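## Task

Slide wheels onto the blue rod in this sequence: large, large, small. Then set the rod down on its side gently and leave the other rod with nothing on it. Once any wheel is on the rod, neither the rod nor a threaded wheel may strike the table or any part that isn't on the rod; if one does, the task fails. Finish by opening the grippers and moving the arms away. The result only counts if it stays in place without the robot holding it.

## Robot and tools

ROBOT. There are two Kinova Gen3 seven-joint arms, left_arm and right_arm, each with a Robotiq 2F-85 parallel gripper and a wrist camera. Their root links sit at left_arm (+0.050, +0.379, 0) m and right_arm (-0.015, -0.293, 0) m, each turned slightly about z (quat_wxyz (+0.998,0,0,+0.066) and (+0.996,0,0,+0.089)).

SCENE FRAME. All poses in results share one frame. Its origin is on the table surface midway between the arms. +z is up, +x reaches out over the table, and left_arm is on the +y side. The names left and right say nothing about image sides. The gripper's fingers point along its own +z and close along its own y. end_effector_position is the spot between the pads when they are shut. The closed fingertips stick out about 19 mm past it, or 6 mm when fully open. Closing also pushes the tips about 13 mm farther out, so keep that clearance above surfaces. Printed positions get less accurate at long reach.

THE ROW. Every motion command is one row of 18 numbers (lists of up to 32 are accepted). The row always covers both arms, even if only one moves. The first 9 numbers are left_arm and the next 9 are right_arm. Each block holds 7 absolute joint target angles in radians, then the gripper position, then the gripper speed. Joint order is waist, shoulder, elbow, forearm roll, upper arm roll, wrist pitch, wrist roll. Note that the elbow comes before the upper arm roll. Stated ranges are ±2.250 for the shoulder, ±2.580 for the elbow and ±2.100 for the wrist pitch. The waist and all three roll joints allow ±69.115. A target more than 0.013 rad beyond a range end, and farther out than the joint's current angle, gets the call refused. A target just past the true end is cut to that end, and the result then prints "joint sent to its limit". Gripper position runs from -1 to 1 and is a target opening. +1 is open at 85 mm and 0 is about 41 mm. The pads touch near -0.8, and -1 closes until blocked. Gripper speed also runs from -1 to 1 and sets how fast the gap changes: about 20 mm/s at -1, 85 at 0 and 150 at +1. The grip force is not settable and is roughly 190 to 235 N per pad. To leave a gripper alone, repeat its last two numbers, because 0 is itself a command. To keep a joint still, resend its "Joint targets" value.

TOOLS.
execute_actions(actions): a list of actions. Each action is a list of 1 to 15 rows, and each row lasts one 1/30 s step. If there are fewer than 15 rows, the last one is held to fill out the action's 0.5 s. Each step's joint target is clamped near the measured angle: 0.304 rad for the first four joints and 0.266 for the wrist ones. Targets that would move the hand more than 70 mm in one step are scaled back. Large changes therefore take several actions and may be unfinished when the call ends. An empty list only returns the state and images.
move(target, speed, blocking): target is one row as described above, giving absolute joint goals for both arms. All joints follow paths that finish together, so the hand traces a curve. speed is the top speed in rad/s of the joint with the farthest to go, from 0.01 to 2, default 0.5. A path lasts 0.5 to 10 s, and anything longer stops short at 10 s. The move does not avoid obstacles or the other arm. Gripper numbers take effect at the start. blocking=false returns after 0.5 s. Until a result shows the move has ended, further actions or moves are refused, so use wait or stop first. Faster moves hit harder, and a target set deeper past a contact presses harder.
wait(seconds): 0 to 10. The arms keep their last command, and any running move continues.
stop(): brakes a running move. The fingers keep moving.
zoom_image(camera, region): camera is cam_high, cam_low, cam_left_wrist or cam_right_wrist, all 504x504. region is [x0,y0,x1,y1] in pixels from the top-left, at most 504x504.
show_instructions(): shows the reference image pages.
read_manual(section): licence texts only ("licences").
finished_scene(scene): ends the given scene and cannot be undone.

RESULTS. The state line gives each arm's end_effector_position (m) and end_effector_quat_wxyz. Joint positions, Joint velocities and Joint targets are listed per arm in the joint order above. position_measured_pct is about 50 - 50 x gripper position, so 0 means fully open. If the fingers stop below about 90 before reaching the requested opening, something is held or blocking them. A reading near 90 means the pads met on nothing or on something very thin. A move adds a "move:" line with how it ended (done, off_target, moving, held, fault), limits=held or none, and each arm's joint farthest from its target. "joint command not followed" and HELD marks show the clearance check changed targets. Also watch for MOTOR HOT (60 °C) and OVER-TEMPERATURE FAULT (75 °C, after which the arm sags).

CAUTIONS. A joint torque at its load limit freezes that arm for 10 s. The limits are 50.2 N m for the first four joints and 31.6 for the wrist joints, and a held load counts. Don't let the arms collide or press on each other. Don't knock or drop anything off the table. Once wheels are threaded, avoid any impact between the rod or wheels and the table or loose parts. For a soft grip, open first, then close to slightly narrower than the object. The simulation keeps running while you compose a reply, with the last command held, so long holds of a load heat the motors. Slips, drops, slams and hard pushes are penalised.

Each tool is called after "Emit:" by a JSON object that holds its "api" and its "payload", one argument or row to a line.

Reference images:

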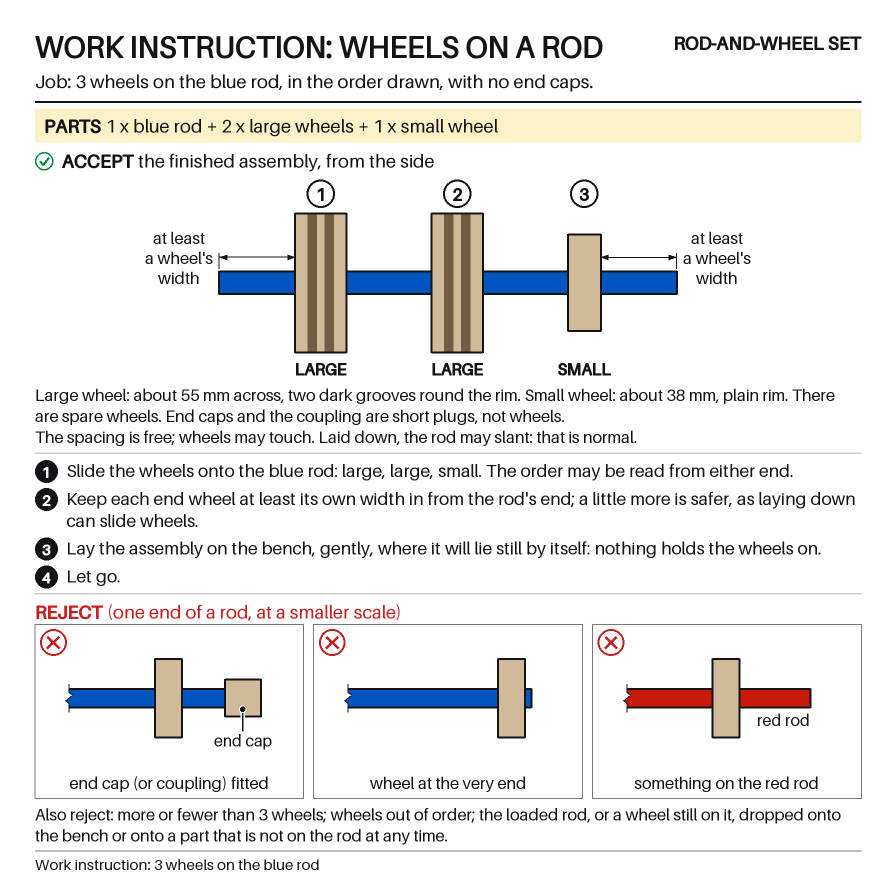

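## Session

Emit:
{"api": "execute_actions", "payload": {
  "actions": []
}}

Scene clock: 0.00 s.
left_arm: end_effector_position=(+0.7522, +0.4661, +0.1424) position_measured_pct=90.1 end_effector_quat_wxyz=(-0.137, +0.802, -0.581, -0.002) | right_arm: end_effector_position=(-0.0368, +0.3026, +0.3099) position_measured_pct=70.2 end_effector_quat_wxyz=(+0.107, -0.155, +0.971, +0.147)
Joint names: [waist, shoulder, elbow, forearm roll, upper arm roll, wrist pitch, wrist roll]
Joint positions: left_arm=[ 0.237  1.011  0.831  0.226 -0.489  1.168  3.258] | right_arm=[-1.81   0.493  1.293  0.026  0.377  1.077  0.198]
Joint velocities: left_arm=[ 0.001  0.    -0.     0.001  0.    -0.001 -0.   ] | right_arm=[-0.     0.     0.002 -0.     0.     0.    -0.   ]
Motor temperatures (°C, as the motors report them): left_arm=[29 32 28 36 29 40 34] | right_arm=[33 30 28 32 26 30 40]
Joint targets: left_arm=[0.237 1.011 0.831 0.226 -0.489 1.168 3.258] | right_arm=[-1.810 0.493 1.293 0.026 0.377 1.077 0.198]

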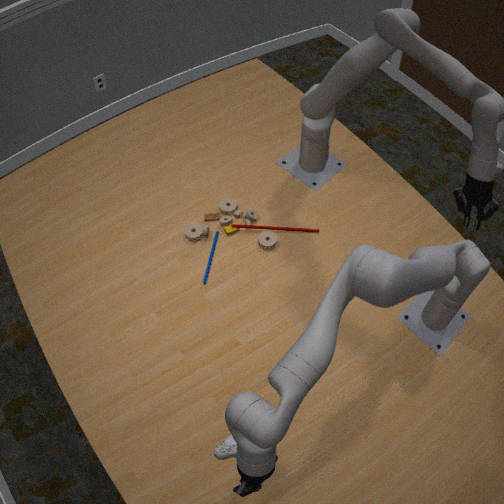

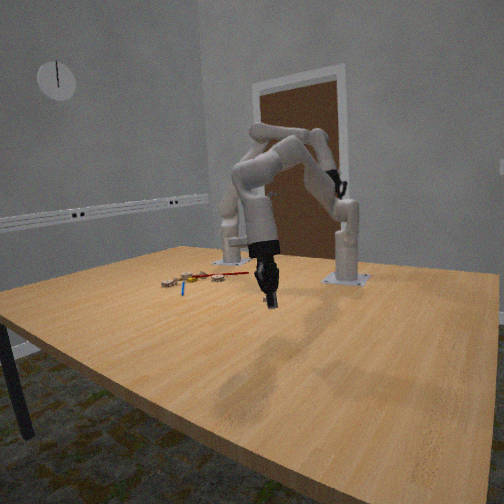

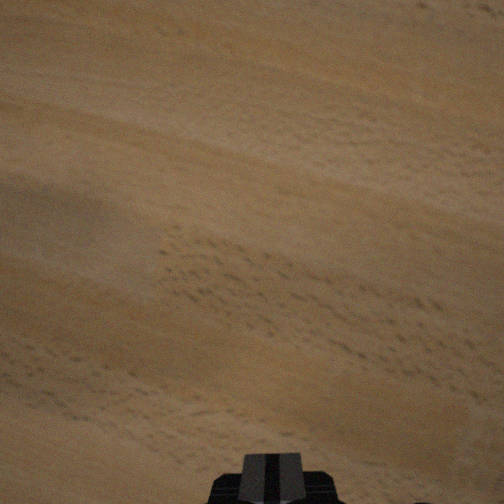

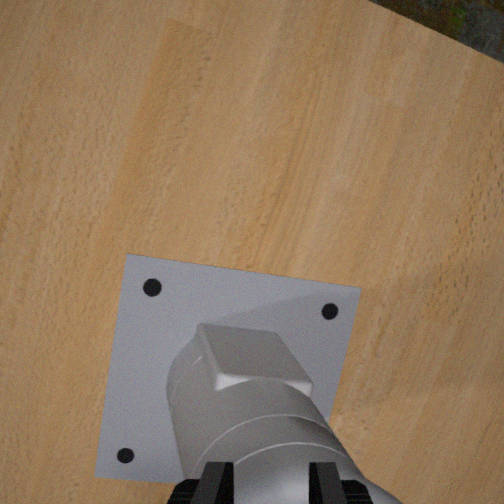

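Emit:
{"api": "zoom_image", "payload": {
  "camera": "cam_high",
  "region": [160, 180, 340, 300]
}}

Emit:
{"api": "zoom_image", "payload": {
  "camera": "cam_low",
  "region": [140, 250, 280, 310]
}}

Region (160, 180, 340, 300) of cam_high's 504x504 image, scaled by 2.800, with more detail than that image has.

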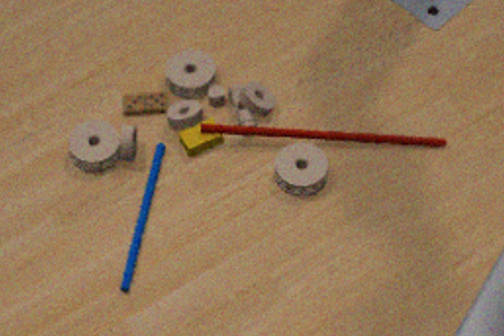

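Region (140, 250, 280, 310) of cam_low's 504x504 image, scaled by 3.600, with more detail than that image has; it fills the top 216 rows of this view, and the rest is white.

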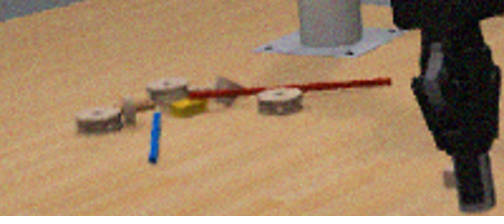

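Emit:
{"api": "move", "payload": {
  "target": [-0.7,0.6,1.3,0,0,1.24,3.258,1,0, -1.81,0.05,1.45,0,0,1.4,0.198,1,0],
  "speed": 0.8
}}

Emit:
{"api": "move", "payload": {
  "target": [-0.7,0.6,1.3,0,0,1.24,3.258,1,0, -0.04,0.278,1.544,0,0,1.319,0.198,1,0],
  "speed": 1.0
}}

Scene clock: 42.17 s.
left_arm: end_effector_position=(+0.4286, +0.7585, +0.2191) position_measured_pct=0.0 end_effector_quat_wxyz=(-0.001, +0.952, -0.306, +0.000) | right_arm: end_effector_position=(-0.1583, +0.0908, +0.4250) position_measured_pct=0.0 end_effector_quat_wxyz=(-0.013, -0.301, +0.946, +0.120)
Joint names: [waist, shoulder, elbow, forearm roll, upper arm roll, wrist pitch, wrist roll]
Joint positions: left_arm=[-0.7    0.6    1.3   -0.    -0.     1.24   3.258] | right_arm=[-1.81   0.05   1.45   0.     0.     1.4    0.198]
Joint velocities: left_arm=[-0.002 -0.001  0.    -0.     0.    -0.001 -0.   ] | right_arm=[ 0.    -0.001  0.001  0.    -0.     0.     0.   ]
Motor temperatures (°C, as the motors report them): left_arm=[29 33 28 36 29 40 34] | right_arm=[33 31 28 32 26 30 40]
Joint targets: left_arm=[-0.700 0.600 1.300 0.000 0.000 1.240 3.258] | right_arm=[-1.810 0.050 1.450 0.000 -0.000 1.400 0.198]
move: done; limits=none; left_arm: farthest joint: the waist, 0.000 radians from its target (0.937 radians at the start); right_arm: farthest joint: the waist, 0.000 radians from its target (0.000 radians at the start)

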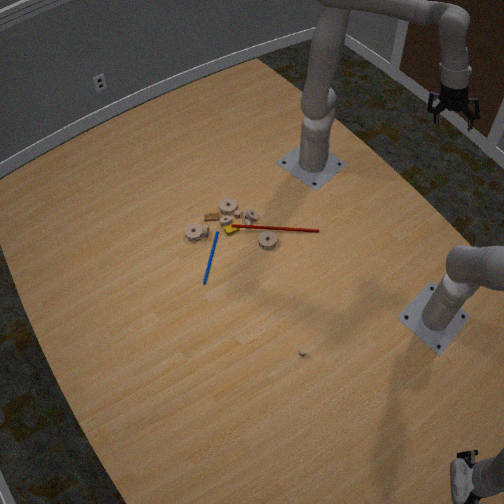

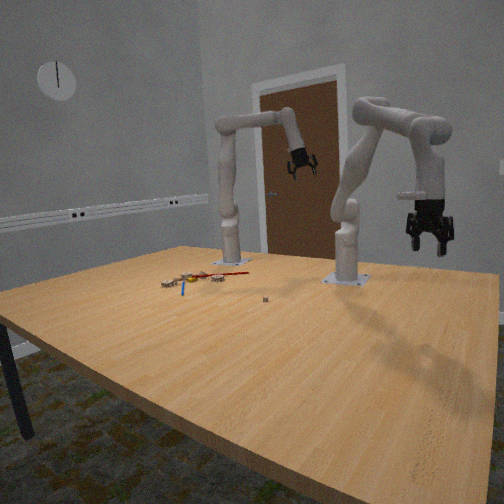

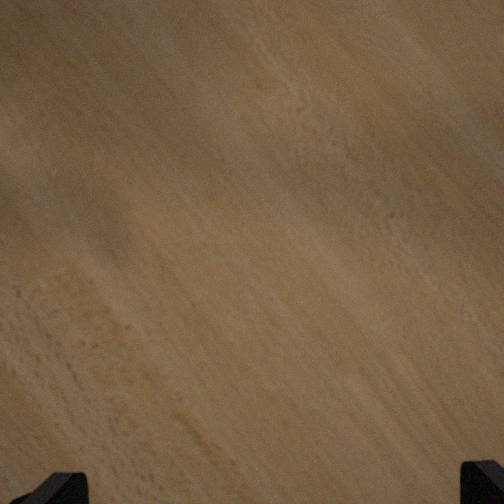

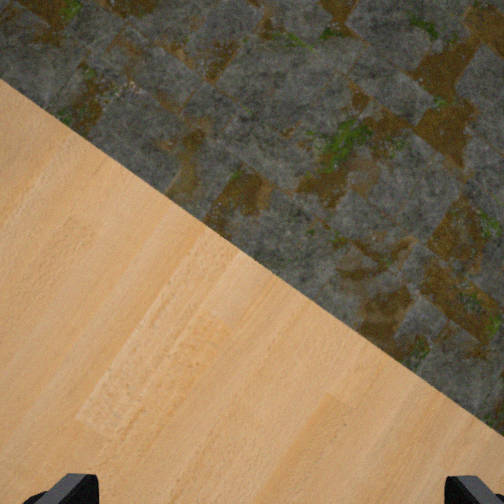

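Scene clock: 44.83 s.
left_arm: end_effector_position=(+0.4285, +0.7586, +0.2192) position_measured_pct=0.0 end_effector_quat_wxyz=(-0.001, +0.952, -0.306, +0.000) | right_arm: end_effector_position=(+0.4005, -0.2261, +0.3000) position_measured_pct=0.0 end_effector_quat_wxyz=(+0.000, +0.545, +0.838, +0.000)
Joint names: [waist, shoulder, elbow, forearm roll, upper arm roll, wrist pitch, wrist roll]
Joint positions: left_arm=[-0.7    0.6    1.3    0.     0.     1.24   3.258] | right_arm=[-0.04   0.278  1.544  0.     0.     1.319  0.198]
Joint velocities: left_arm=[-0.     0.001 -0.     0.001  0.    -0.    -0.   ] | right_arm=[ 0.003  0.    -0.001  0.    -0.    -0.    -0.   ]
Motor temperatures (°C, as the motors report them): left_arm=[29 33 28 36 29 40 34] | right_arm=[33 31 28 32 26 30 40]
Joint targets: left_arm=[-0.700 0.600 1.300 0.000 0.000 1.240 3.258] | right_arm=[-0.040 0.278 1.544 0.000 0.000 1.319 0.198]
move: done; limits=none; left_arm: farthest joint: the waist, 0.000 radians from its target (0.000 radians at the start); right_arm: farthest joint: the waist, 0.000 radians from its target (1.770 radians at the start)

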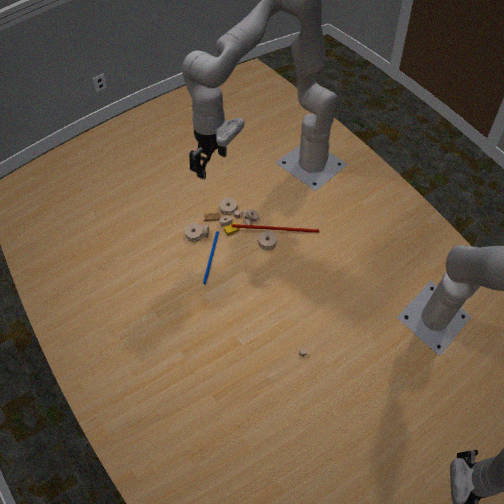

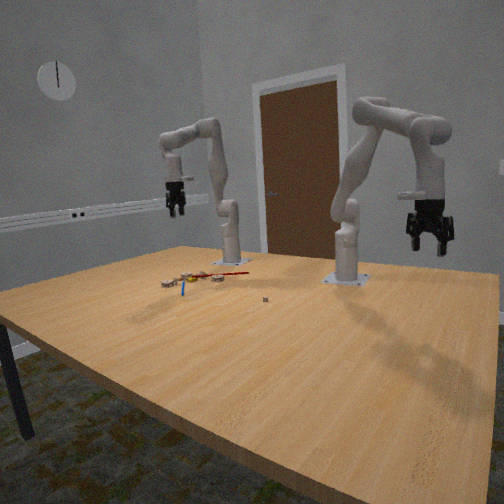

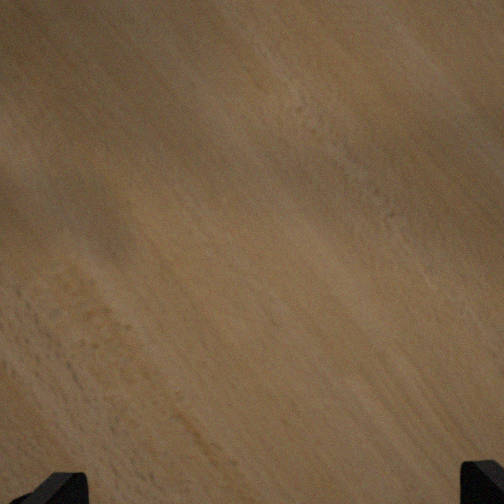

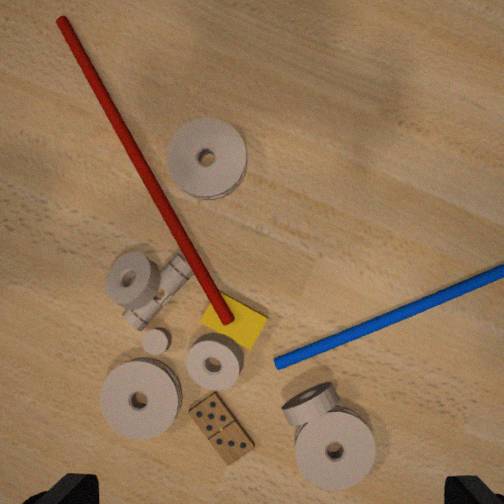

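Emit:
{"api": "move", "payload": {
  "target": [0.952,0.9,0.75,0,0,1.49,3.194,1,0, 0.6,0.278,1.544,0,0,1.319,0.198,1,0],
  "speed": 1.0
}}

Emit:
{"api": "move", "payload": {
  "target": [0.952,1.166,0.465,0,0,1.51,3.194,1,0, 0.6,0.278,1.544,0,0,1.319,0.198,1,0],
  "speed": 0.6
}}

Scene clock: 78.00 s.
left_arm: end_effector_position=(+0.4709, -0.1079, +0.2102) position_measured_pct=0.0 end_effector_quat_wxyz=(+0.000, -0.391, +0.920, -0.001) | right_arm: end_effector_position=(+0.3582, -0.4877, +0.3000) position_measured_pct=0.0 end_effector_quat_wxyz=(+0.000, +0.781, +0.624, +0.000)
Joint names: [waist, shoulder, elbow, forearm roll, upper arm roll, wrist pitch, wrist roll]
Joint positions: left_arm=[0.952 0.9   0.75  0.    0.    1.49  3.194] | right_arm=[ 0.6    0.278  1.544 -0.     0.     1.319  0.198]
Joint velocities: left_arm=[ 0.003 -0.    -0.     0.     0.     0.    -0.   ] | right_arm=[ 0.    -0.    -0.001  0.     0.    -0.     0.   ]
Motor temperatures (°C, as the motors report them): left_arm=[29 34 29 36 29 40 34] | right_arm=[33 31 28 32 26 30 40]
Joint targets: left_arm=[0.952 0.900 0.750 0.000 0.000 1.490 3.194] | right_arm=[0.600 0.278 1.544 0.000 0.000 1.319 0.198]
move: done; limits=none; left_arm: farthest joint: the waist, 0.000 radians from its target (1.652 radians at the start); right_arm: farthest joint: the waist, 0.000 radians from its target (0.640 radians at the start)

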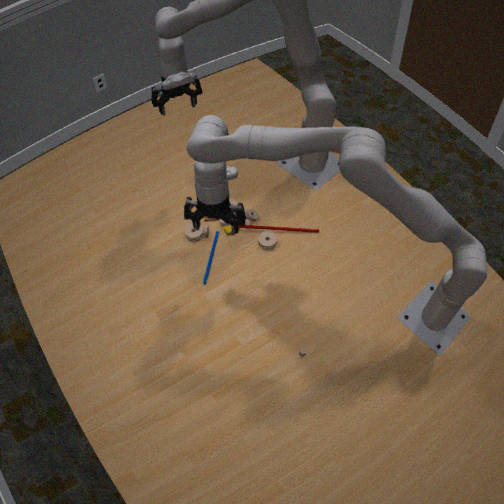

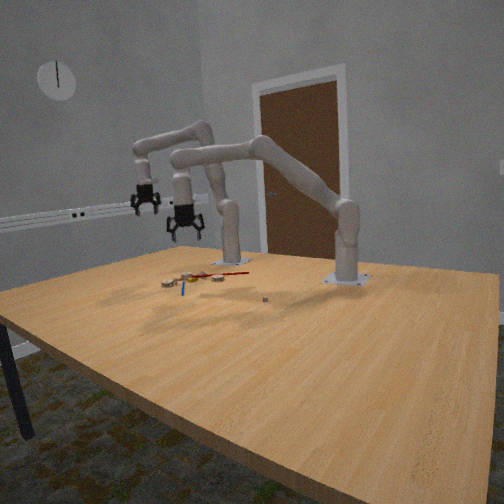

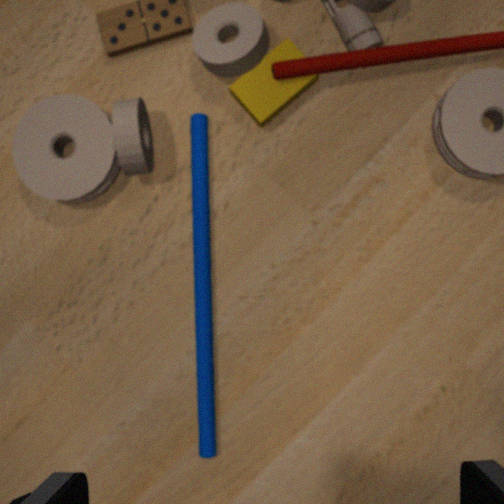

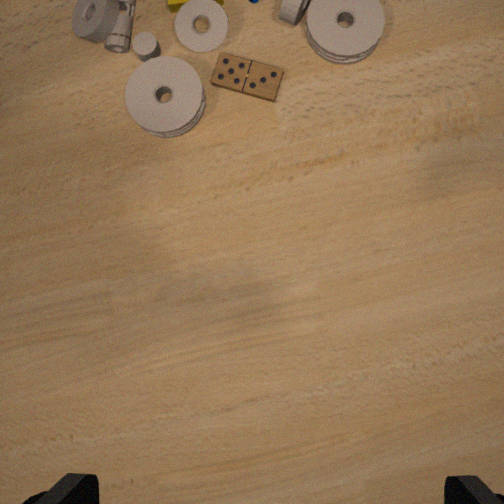

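Scene clock: 79.07 s.
left_arm: end_effector_position=(+0.5099, -0.1498, +0.1204) position_measured_pct=0.0 end_effector_quat_wxyz=(+0.000, -0.391, +0.920, -0.000) | right_arm: end_effector_position=(+0.3582, -0.4877, +0.3000) position_measured_pct=0.0 end_effector_quat_wxyz=(+0.000, +0.781, +0.624, +0.000)
Joint names: [waist, shoulder, elbow, forearm roll, upper arm roll, wrist pitch, wrist roll]
Joint positions: left_arm=[ 0.952  1.166  0.465 -0.    -0.     1.51   3.194] | right_arm=[ 0.6    0.278  1.544  0.    -0.     1.319  0.198]
Joint velocities: left_arm=[ 0.     0.002 -0.     0.001  0.    -0.001 -0.   ] | right_arm=[-0. -0.  0.  0. -0. -0.  0.]
Motor temperatures (°C, as the motors report them): left_arm=[29 34 29 36 29 40 34] | right_arm=[33 31 28 32 26 30 40]
Joint targets: left_arm=[0.952 1.166 0.465 0.000 0.000 1.510 3.194] | right_arm=[0.600 0.278 1.544 0.000 0.000 1.319 0.198]
move: done; limits=none; left_arm: farthest joint: the waist, 0.000 radians from its target (0.000 radians at the start); right_arm: farthest joint: the waist, 0.000 radians from its target (0.000 radians at the start)

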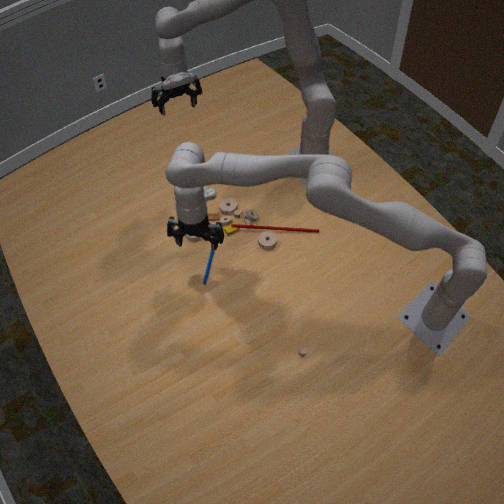

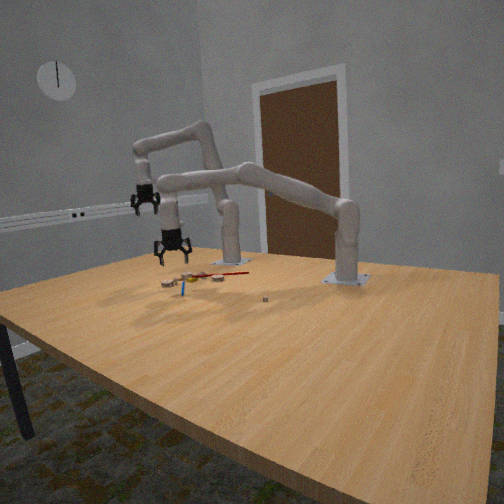

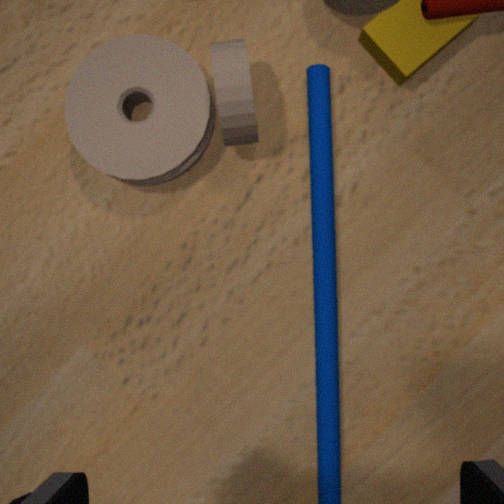

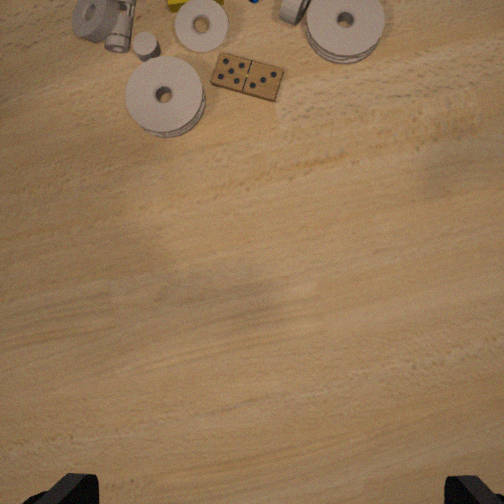

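Emit:
{"api": "move", "payload": {
  "target": [1.0074,1.1328,0.7351,0,0,1.2737,3.2487,1,0, 0.6,0.278,1.544,0,0,1.319,0.198,1,0],
  "speed": 0.4
}}

Scene clock: 96.23 s.
left_arm: end_effector_position=(+0.4676, -0.1597, +0.0597) position_measured_pct=0.0 end_effector_quat_wxyz=(-0.000, -0.391, +0.920, +0.000) | right_arm: end_effector_position=(+0.3582, -0.4877, +0.3000) position_measured_pct=0.0 end_effector_quat_wxyz=(+0.000, +0.781, +0.624, +0.000)
Joint names: [waist, shoulder, elbow, forearm roll, upper arm roll, wrist pitch, wrist roll]
Joint positions: left_arm=[ 1.007  1.133  0.735 -0.     0.     1.274  3.249] | right_arm=[ 0.6    0.278  1.544 -0.     0.     1.319  0.198]
Joint velocities: left_arm=[-0.001 -0.004  0.001  0.    -0.    -0.     0.   ] | right_arm=[ 0. -0.  0. -0.  0. -0.  0.]
Motor temperatures (°C, as the motors report them): left_arm=[29 34 29 36 29 40 34] | right_arm=[33 31 28 32 26 30 40]
Joint targets: left_arm=[1.007 1.133 0.735 0.000 0.000 1.274 3.249] | right_arm=[0.600 0.278 1.544 0.000 0.000 1.319 0.198]
move: done; limits=none; left_arm: farthest joint: the waist, 0.000 radians from its target (0.055 radians at the start); right_arm: farthest joint: the waist, 0.000 radians from its target (0.000 radians at the start)

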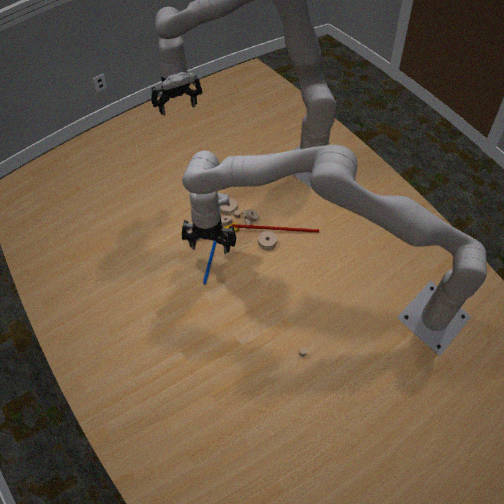

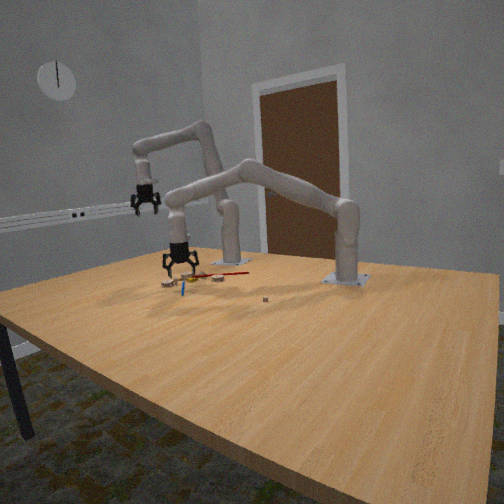

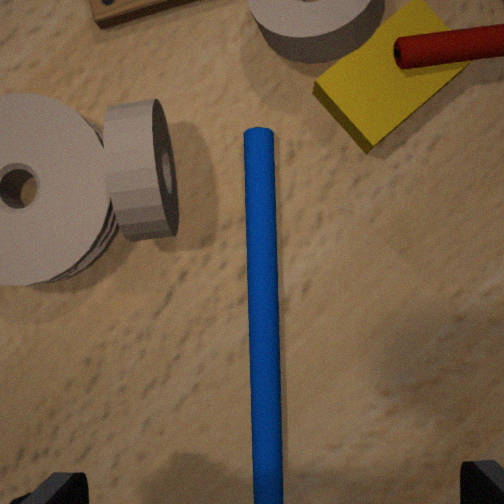

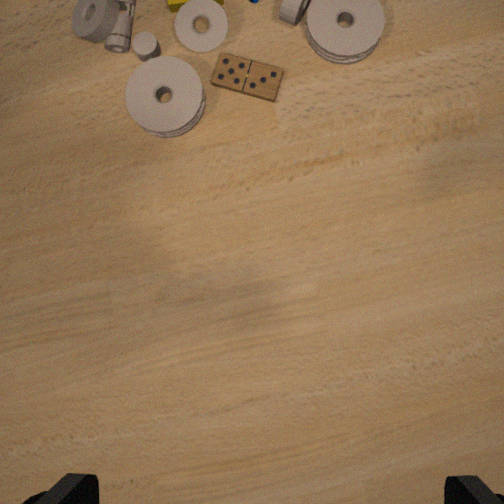

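Emit:
{"api": "move", "payload": {
  "target": [1.0074,1.1723,0.7621,0,0,1.2072,3.2487,-0.3,0, 0.6,0.278,1.544,0,0,1.319,0.198,1,0],
  "speed": 0.1
}}

Emit:
{"api": "zoom_image", "payload": {
  "camera": "cam_low",
  "region": [140, 240, 240, 310]
}}

Scene clock: 105.33 s.
left_arm: end_effector_position=(+0.4676, -0.1598, +0.0250) position_measured_pct=65.1 end_effector_quat_wxyz=(+0.000, -0.391, +0.920, -0.000) | right_arm: end_effector_position=(+0.3582, -0.4877, +0.3000) position_measured_pct=0.0 end_effector_quat_wxyz=(+0.000, +0.781, +0.624, +0.000)
Joint names: [waist, shoulder, elbow, forearm roll, upper arm roll, wrist pitch, wrist roll]
Joint positions: left_arm=[1.007 1.172 0.762 0.    0.    1.207 3.249] | right_arm=[ 0.6    0.278  1.544 -0.     0.     1.319  0.198]
Joint velocities: left_arm=[ 0.     0.001  0.     0.001 -0.    -0.001 -0.   ] | right_arm=[-0.    -0.     0.001 -0.    -0.    -0.     0.   ]
Motor temperatures (°C, as the motors report them): left_arm=[29 34 29 36 29 40 34] | right_arm=[33 32 28 32 26 30 40]
Joint targets: left_arm=[1.007 1.172 0.762 0.000 0.000 1.207 3.249] | right_arm=[0.600 0.278 1.544 0.000 0.000 1.319 0.198]
move: done; limits=none; left_arm: farthest joint: the waist, 0.000 radians from its target (0.000 radians at the start); right_arm: farthest joint: the waist, 0.000 radians from its target (0.000 radians at the start)

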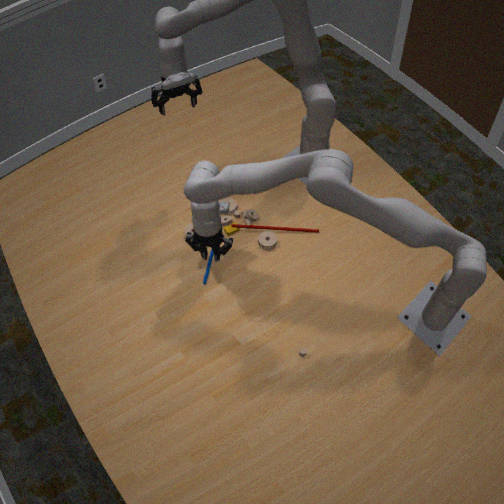

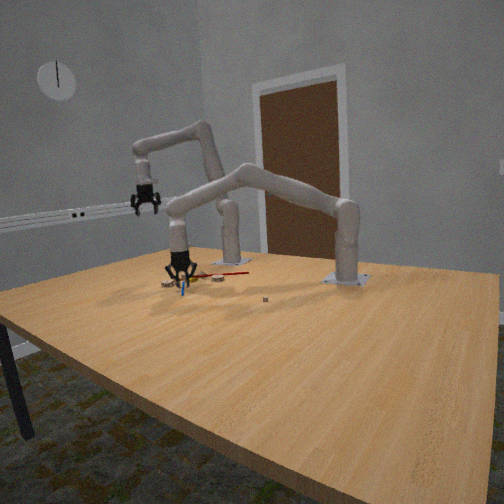

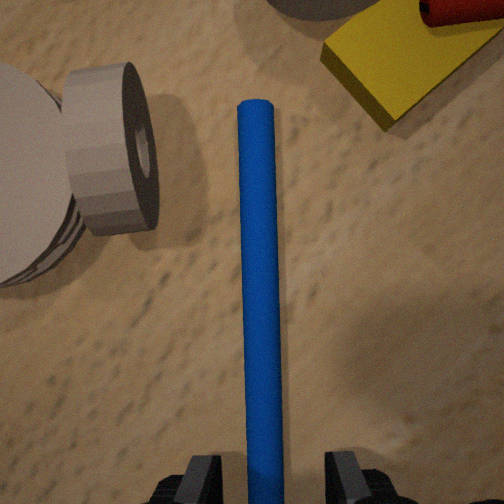

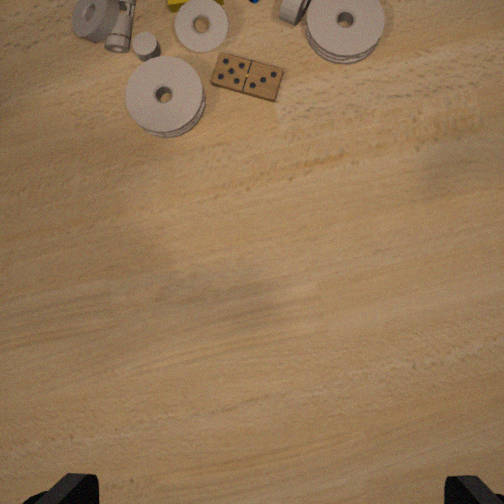

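Region (140, 240, 240, 310) of cam_low's 504x504 image, scaled by 5.040, with more detail than that image has; it fills the top 353 rows of this view, and the rest is white.

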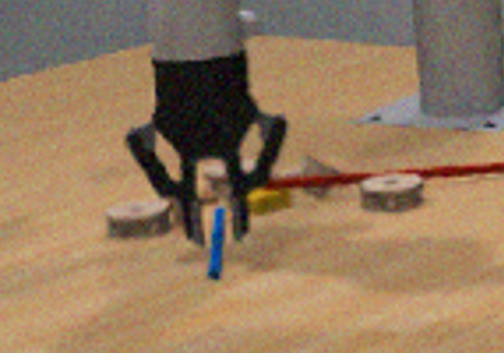

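Emit:
{"api": "move", "payload": {
  "target": [1.0074,1.1780,0.7660,0,0,1.1976,3.2487,-0.3,0, 0.6,0.278,1.544,0,0,1.319,0.198,1,0],
  "speed": 0.03
}}

Emit:
{"api": "move", "payload": {
  "target": [1.0074,1.1780,0.7660,0,0,1.1976,3.2487,-1,-0.6, 0.6,0.278,1.544,0,0,1.319,0.198,1,0],
  "speed": 0.03
}}

Scene clock: 111.50 s.
left_arm: end_effector_position=(+0.4675, -0.1597, +0.0200) position_measured_pct=65.1 end_effector_quat_wxyz=(-0.000, -0.391, +0.920, +0.000) | right_arm: end_effector_position=(+0.3582, -0.4877, +0.3000) position_measured_pct=0.0 end_effector_quat_wxyz=(+0.000, +0.781, +0.624, +0.000)
Joint names: [waist, shoulder, elbow, forearm roll, upper arm roll, wrist pitch, wrist roll]
Joint positions: left_arm=[ 1.007  1.178  0.766 -0.    -0.     1.198  3.249] | right_arm=[0.6   0.278 1.544 0.    0.    1.319 0.198]
Joint velocities: left_arm=[-0.    -0.001 -0.001  0.001 -0.    -0.001  0.   ] | right_arm=[-0. -0.  0.  0.  0. -0. -0.]
Motor temperatures (°C, as the motors report them): left_arm=[29 35 29 36 29 40 34] | right_arm=[33 32 28 32 26 30 40]
Joint targets: left_arm=[1.007 1.178 0.766 0.000 0.000 1.198 3.249] | right_arm=[0.600 0.278 1.544 0.000 0.000 1.319 0.198]
move: done; limits=none; left_arm: farthest joint: the waist, 0.000 radians from its target (0.000 radians at the start); right_arm: farthest joint: the waist, 0.000 radians from its target (0.000 radians at the start)

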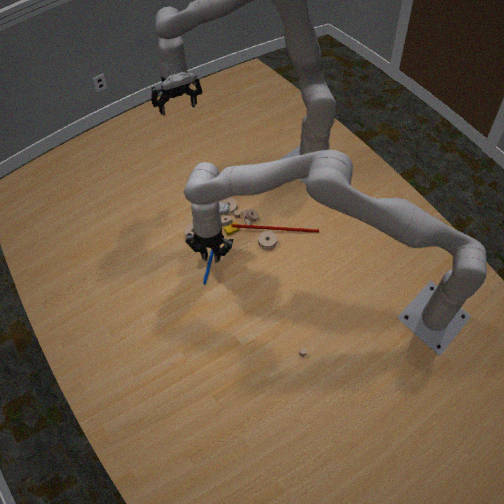

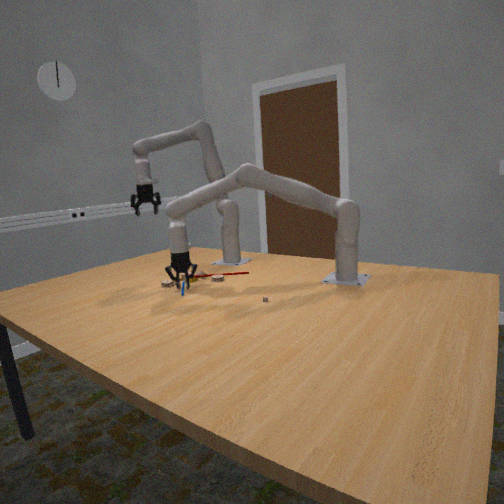

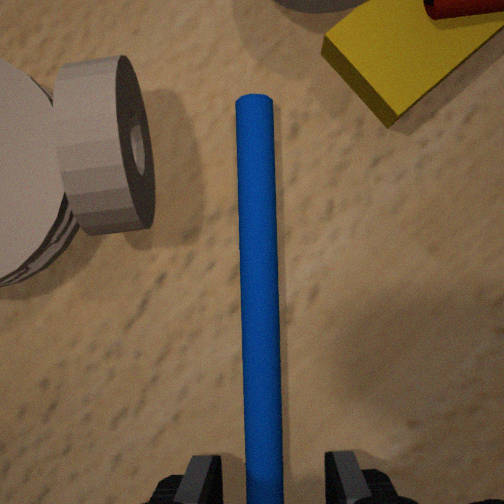

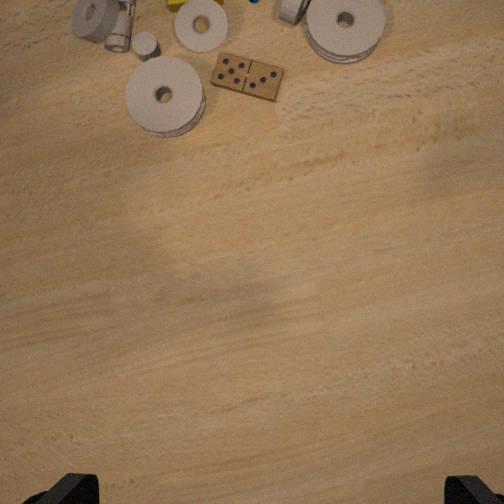

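Scene clock: 112.33 s.
left_arm: end_effector_position=(+0.4676, -0.1598, +0.0203) position_measured_pct=86.5 end_effector_quat_wxyz=(+0.000, -0.391, +0.920, -0.000) | right_arm: end_effector_position=(+0.3582, -0.4877, +0.3000) position_measured_pct=0.0 end_effector_quat_wxyz=(+0.000, +0.781, +0.624, +0.000)
Joint names: [waist, shoulder, elbow, forearm roll, upper arm roll, wrist pitch, wrist roll]
Joint positions: left_arm=[ 1.007  1.178  0.766 -0.     0.     1.198  3.249] | right_arm=[ 0.6    0.278  1.544 -0.     0.     1.319  0.198]
Joint velocities: left_arm=[ 0.  0.  0. -0.  0. -0.  0.] | right_arm=[-0. -0.  0.  0.  0.  0. -0.]
Motor temperatures (°C, as the motors report them): left_arm=[29 35 29 36 29 40 34] | right_arm=[33 32 28 32 26 30 40]
Joint targets: left_arm=[1.007 1.178 0.766 0.000 0.000 1.198 3.249] | right_arm=[0.600 0.278 1.544 0.000 0.000 1.319 0.198]
move: done; limits=none; left_arm: farthest joint: the waist, 0.000 radians from its target (0.000 radians at the start); right_arm: farthest joint: the waist, 0.000 radians from its target (0.000 radians at the start)

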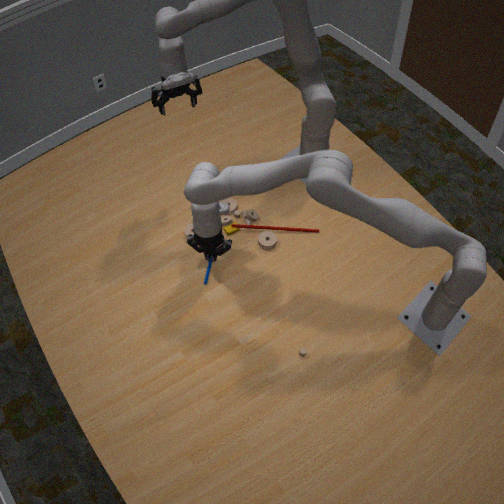

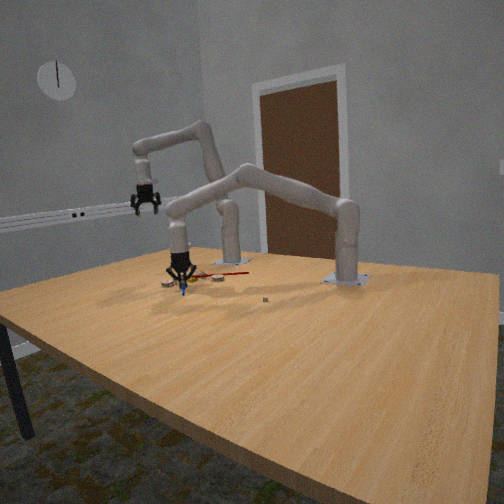

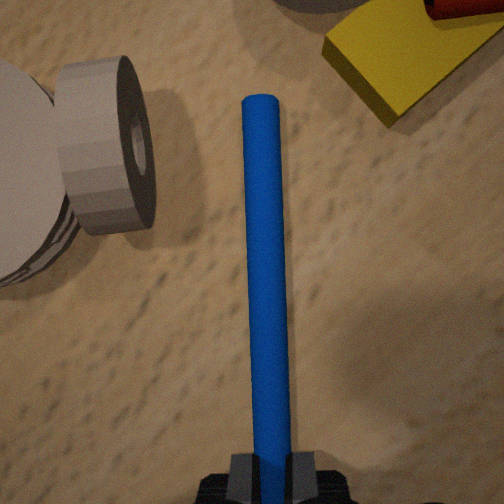

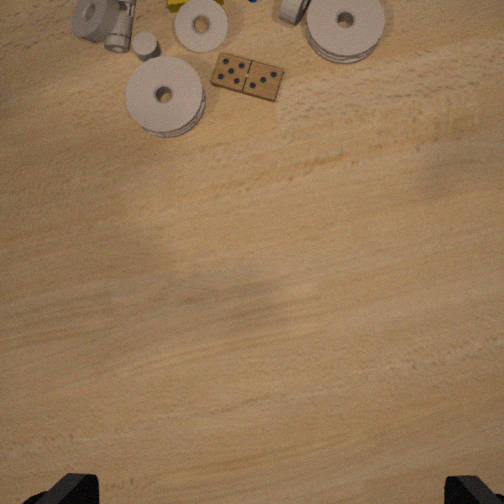

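Emit:
{"api": "move", "payload": {
  "target": [1.0074,1.06,0.72,0,0,1.3616,3.2487,-1,-0.6, 0.6,0.278,1.544,0,0,1.319,0.198,1,0],
  "speed": 0.2
}}

Emit:
{"api": "move", "payload": {
  "target": [0.2048,0.2599,1.921,0,0,0.9607,2.6435,-1,-0.6, 0.6,0.278,1.544,0,0,1.319,0.198,1,0],
  "speed": 0.6
}}

Scene clock: 127.40 s.
left_arm: end_effector_position=(+0.4631, -0.1544, +0.1139) position_measured_pct=86.5 end_effector_quat_wxyz=(-0.000, -0.391, +0.920, +0.000) | right_arm: end_effector_position=(+0.3582, -0.4877, +0.3000) position_measured_pct=0.0 end_effector_quat_wxyz=(+0.000, +0.781, +0.624, +0.000)
Joint names: [waist, shoulder, elbow, forearm roll, upper arm roll, wrist pitch, wrist roll]
Joint positions: left_arm=[ 1.007  1.06   0.72  -0.     0.     1.362  3.249] | right_arm=[0.6   0.278 1.544 0.    0.    1.319 0.198]
Joint velocities: left_arm=[-0.    -0.001  0.001  0.     0.001  0.001  0.   ] | right_arm=[ 0.     0.     0.001  0.001  0.    -0.    -0.   ]
Motor temperatures (°C, as the motors report them): left_arm=[29 35 29 36 29 40 34] | right_arm=[33 32 28 32 26 30 40]
Joint targets: left_arm=[1.007 1.060 0.720 0.000 0.000 1.362 3.249] | right_arm=[0.600 0.278 1.544 0.000 0.000 1.319 0.198]
move: done; limits=none; left_arm: farthest joint: the waist, 0.000 radians from its target (0.000 radians at the start); right_arm: farthest joint: the waist, 0.000 radians from its target (0.000 radians at the start)

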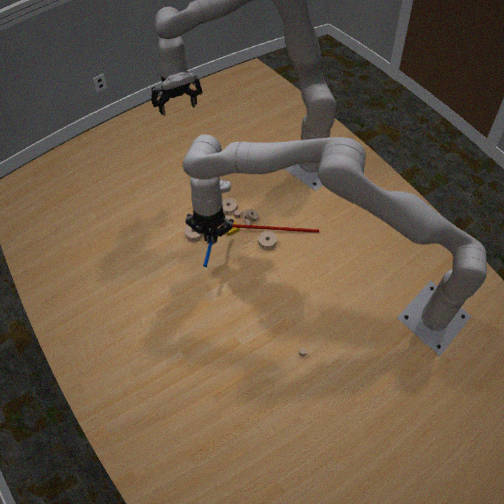

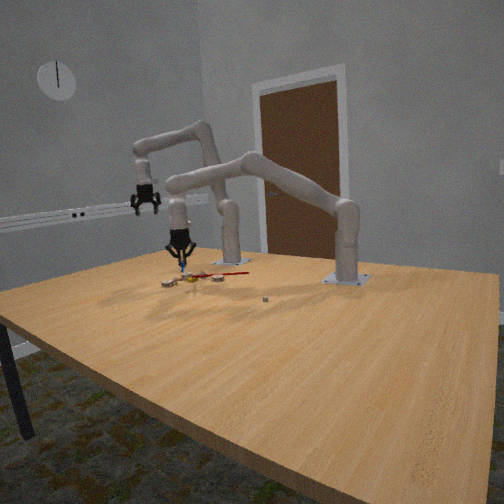

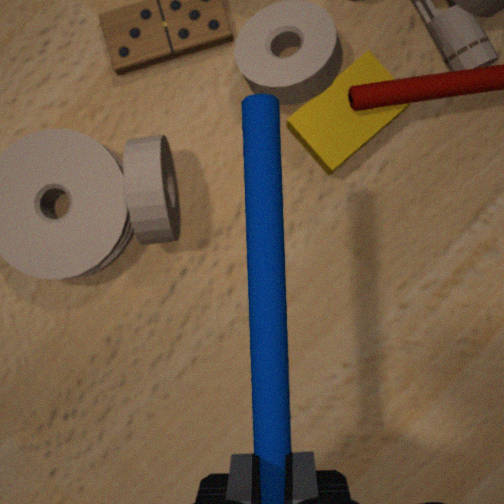

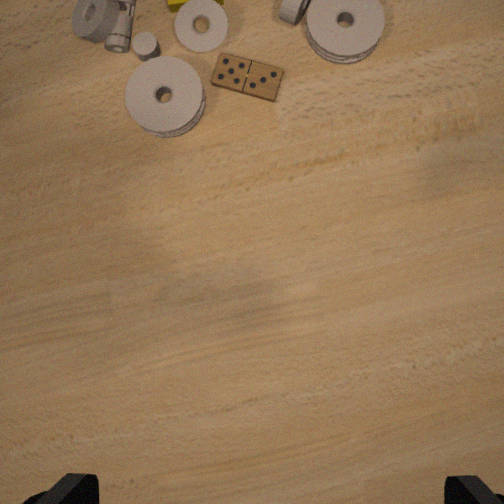

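Scene clock: 130.00 s.
left_arm: end_effector_position=(+0.4127, +0.3279, +0.1999) position_measured_pct=86.5 end_effector_quat_wxyz=(-0.000, -0.480, +0.878, +0.000) | right_arm: end_effector_position=(+0.3582, -0.4877, +0.3000) position_measured_pct=0.0 end_effector_quat_wxyz=(+0.000, +0.781, +0.624, +0.000)
Joint names: [waist, shoulder, elbow, forearm roll, upper arm roll, wrist pitch, wrist roll]
Joint positions: left_arm=[ 0.205  0.26   1.921 -0.    -0.     0.961  2.644] | right_arm=[0.6   0.278 1.544 0.    0.    1.319 0.198]
Joint velocities: left_arm=[-0.003 -0.002  0.     0.     0.     0.     0.001] | right_arm=[ 0.    -0.    -0.002  0.     0.     0.    -0.   ]
Motor temperatures (°C, as the motors report them): left_arm=[29 35 29 36 29 40 34] | right_arm=[33 32 28 32 26 30 40]
Joint targets: left_arm=[0.205 0.260 1.921 0.000 0.000 0.961 2.643] | right_arm=[0.600 0.278 1.544 0.000 0.000 1.319 0.198]
move: done; limits=none; left_arm: farthest joint: the waist, 0.000 radians from its target (0.803 radians at the start); right_arm: farthest joint: the waist, 0.000 radians from its target (0.000 radians at the start)

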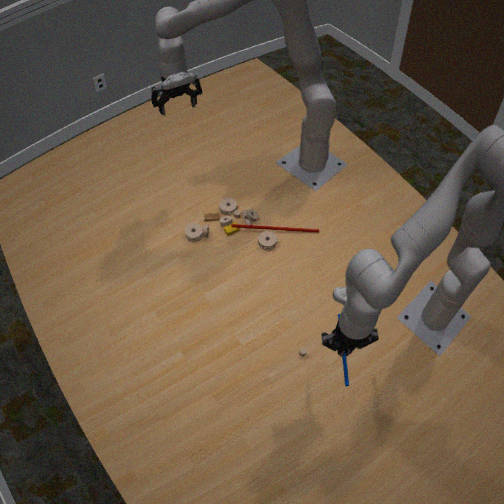

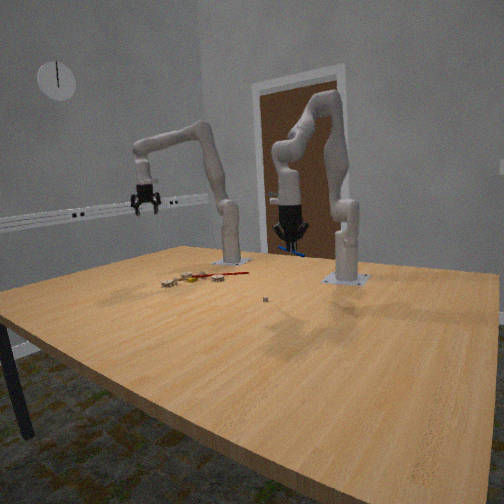

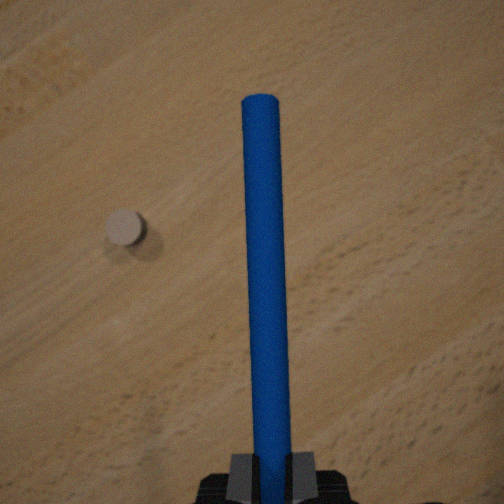

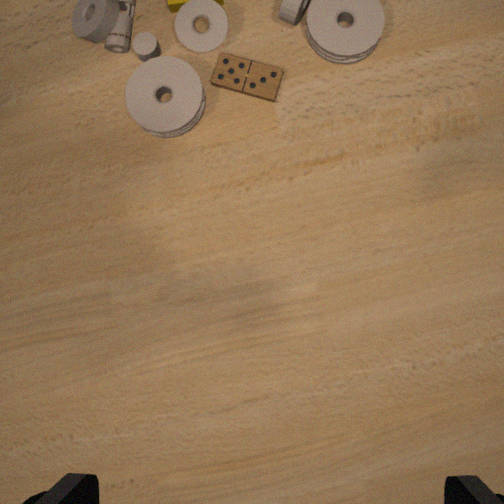

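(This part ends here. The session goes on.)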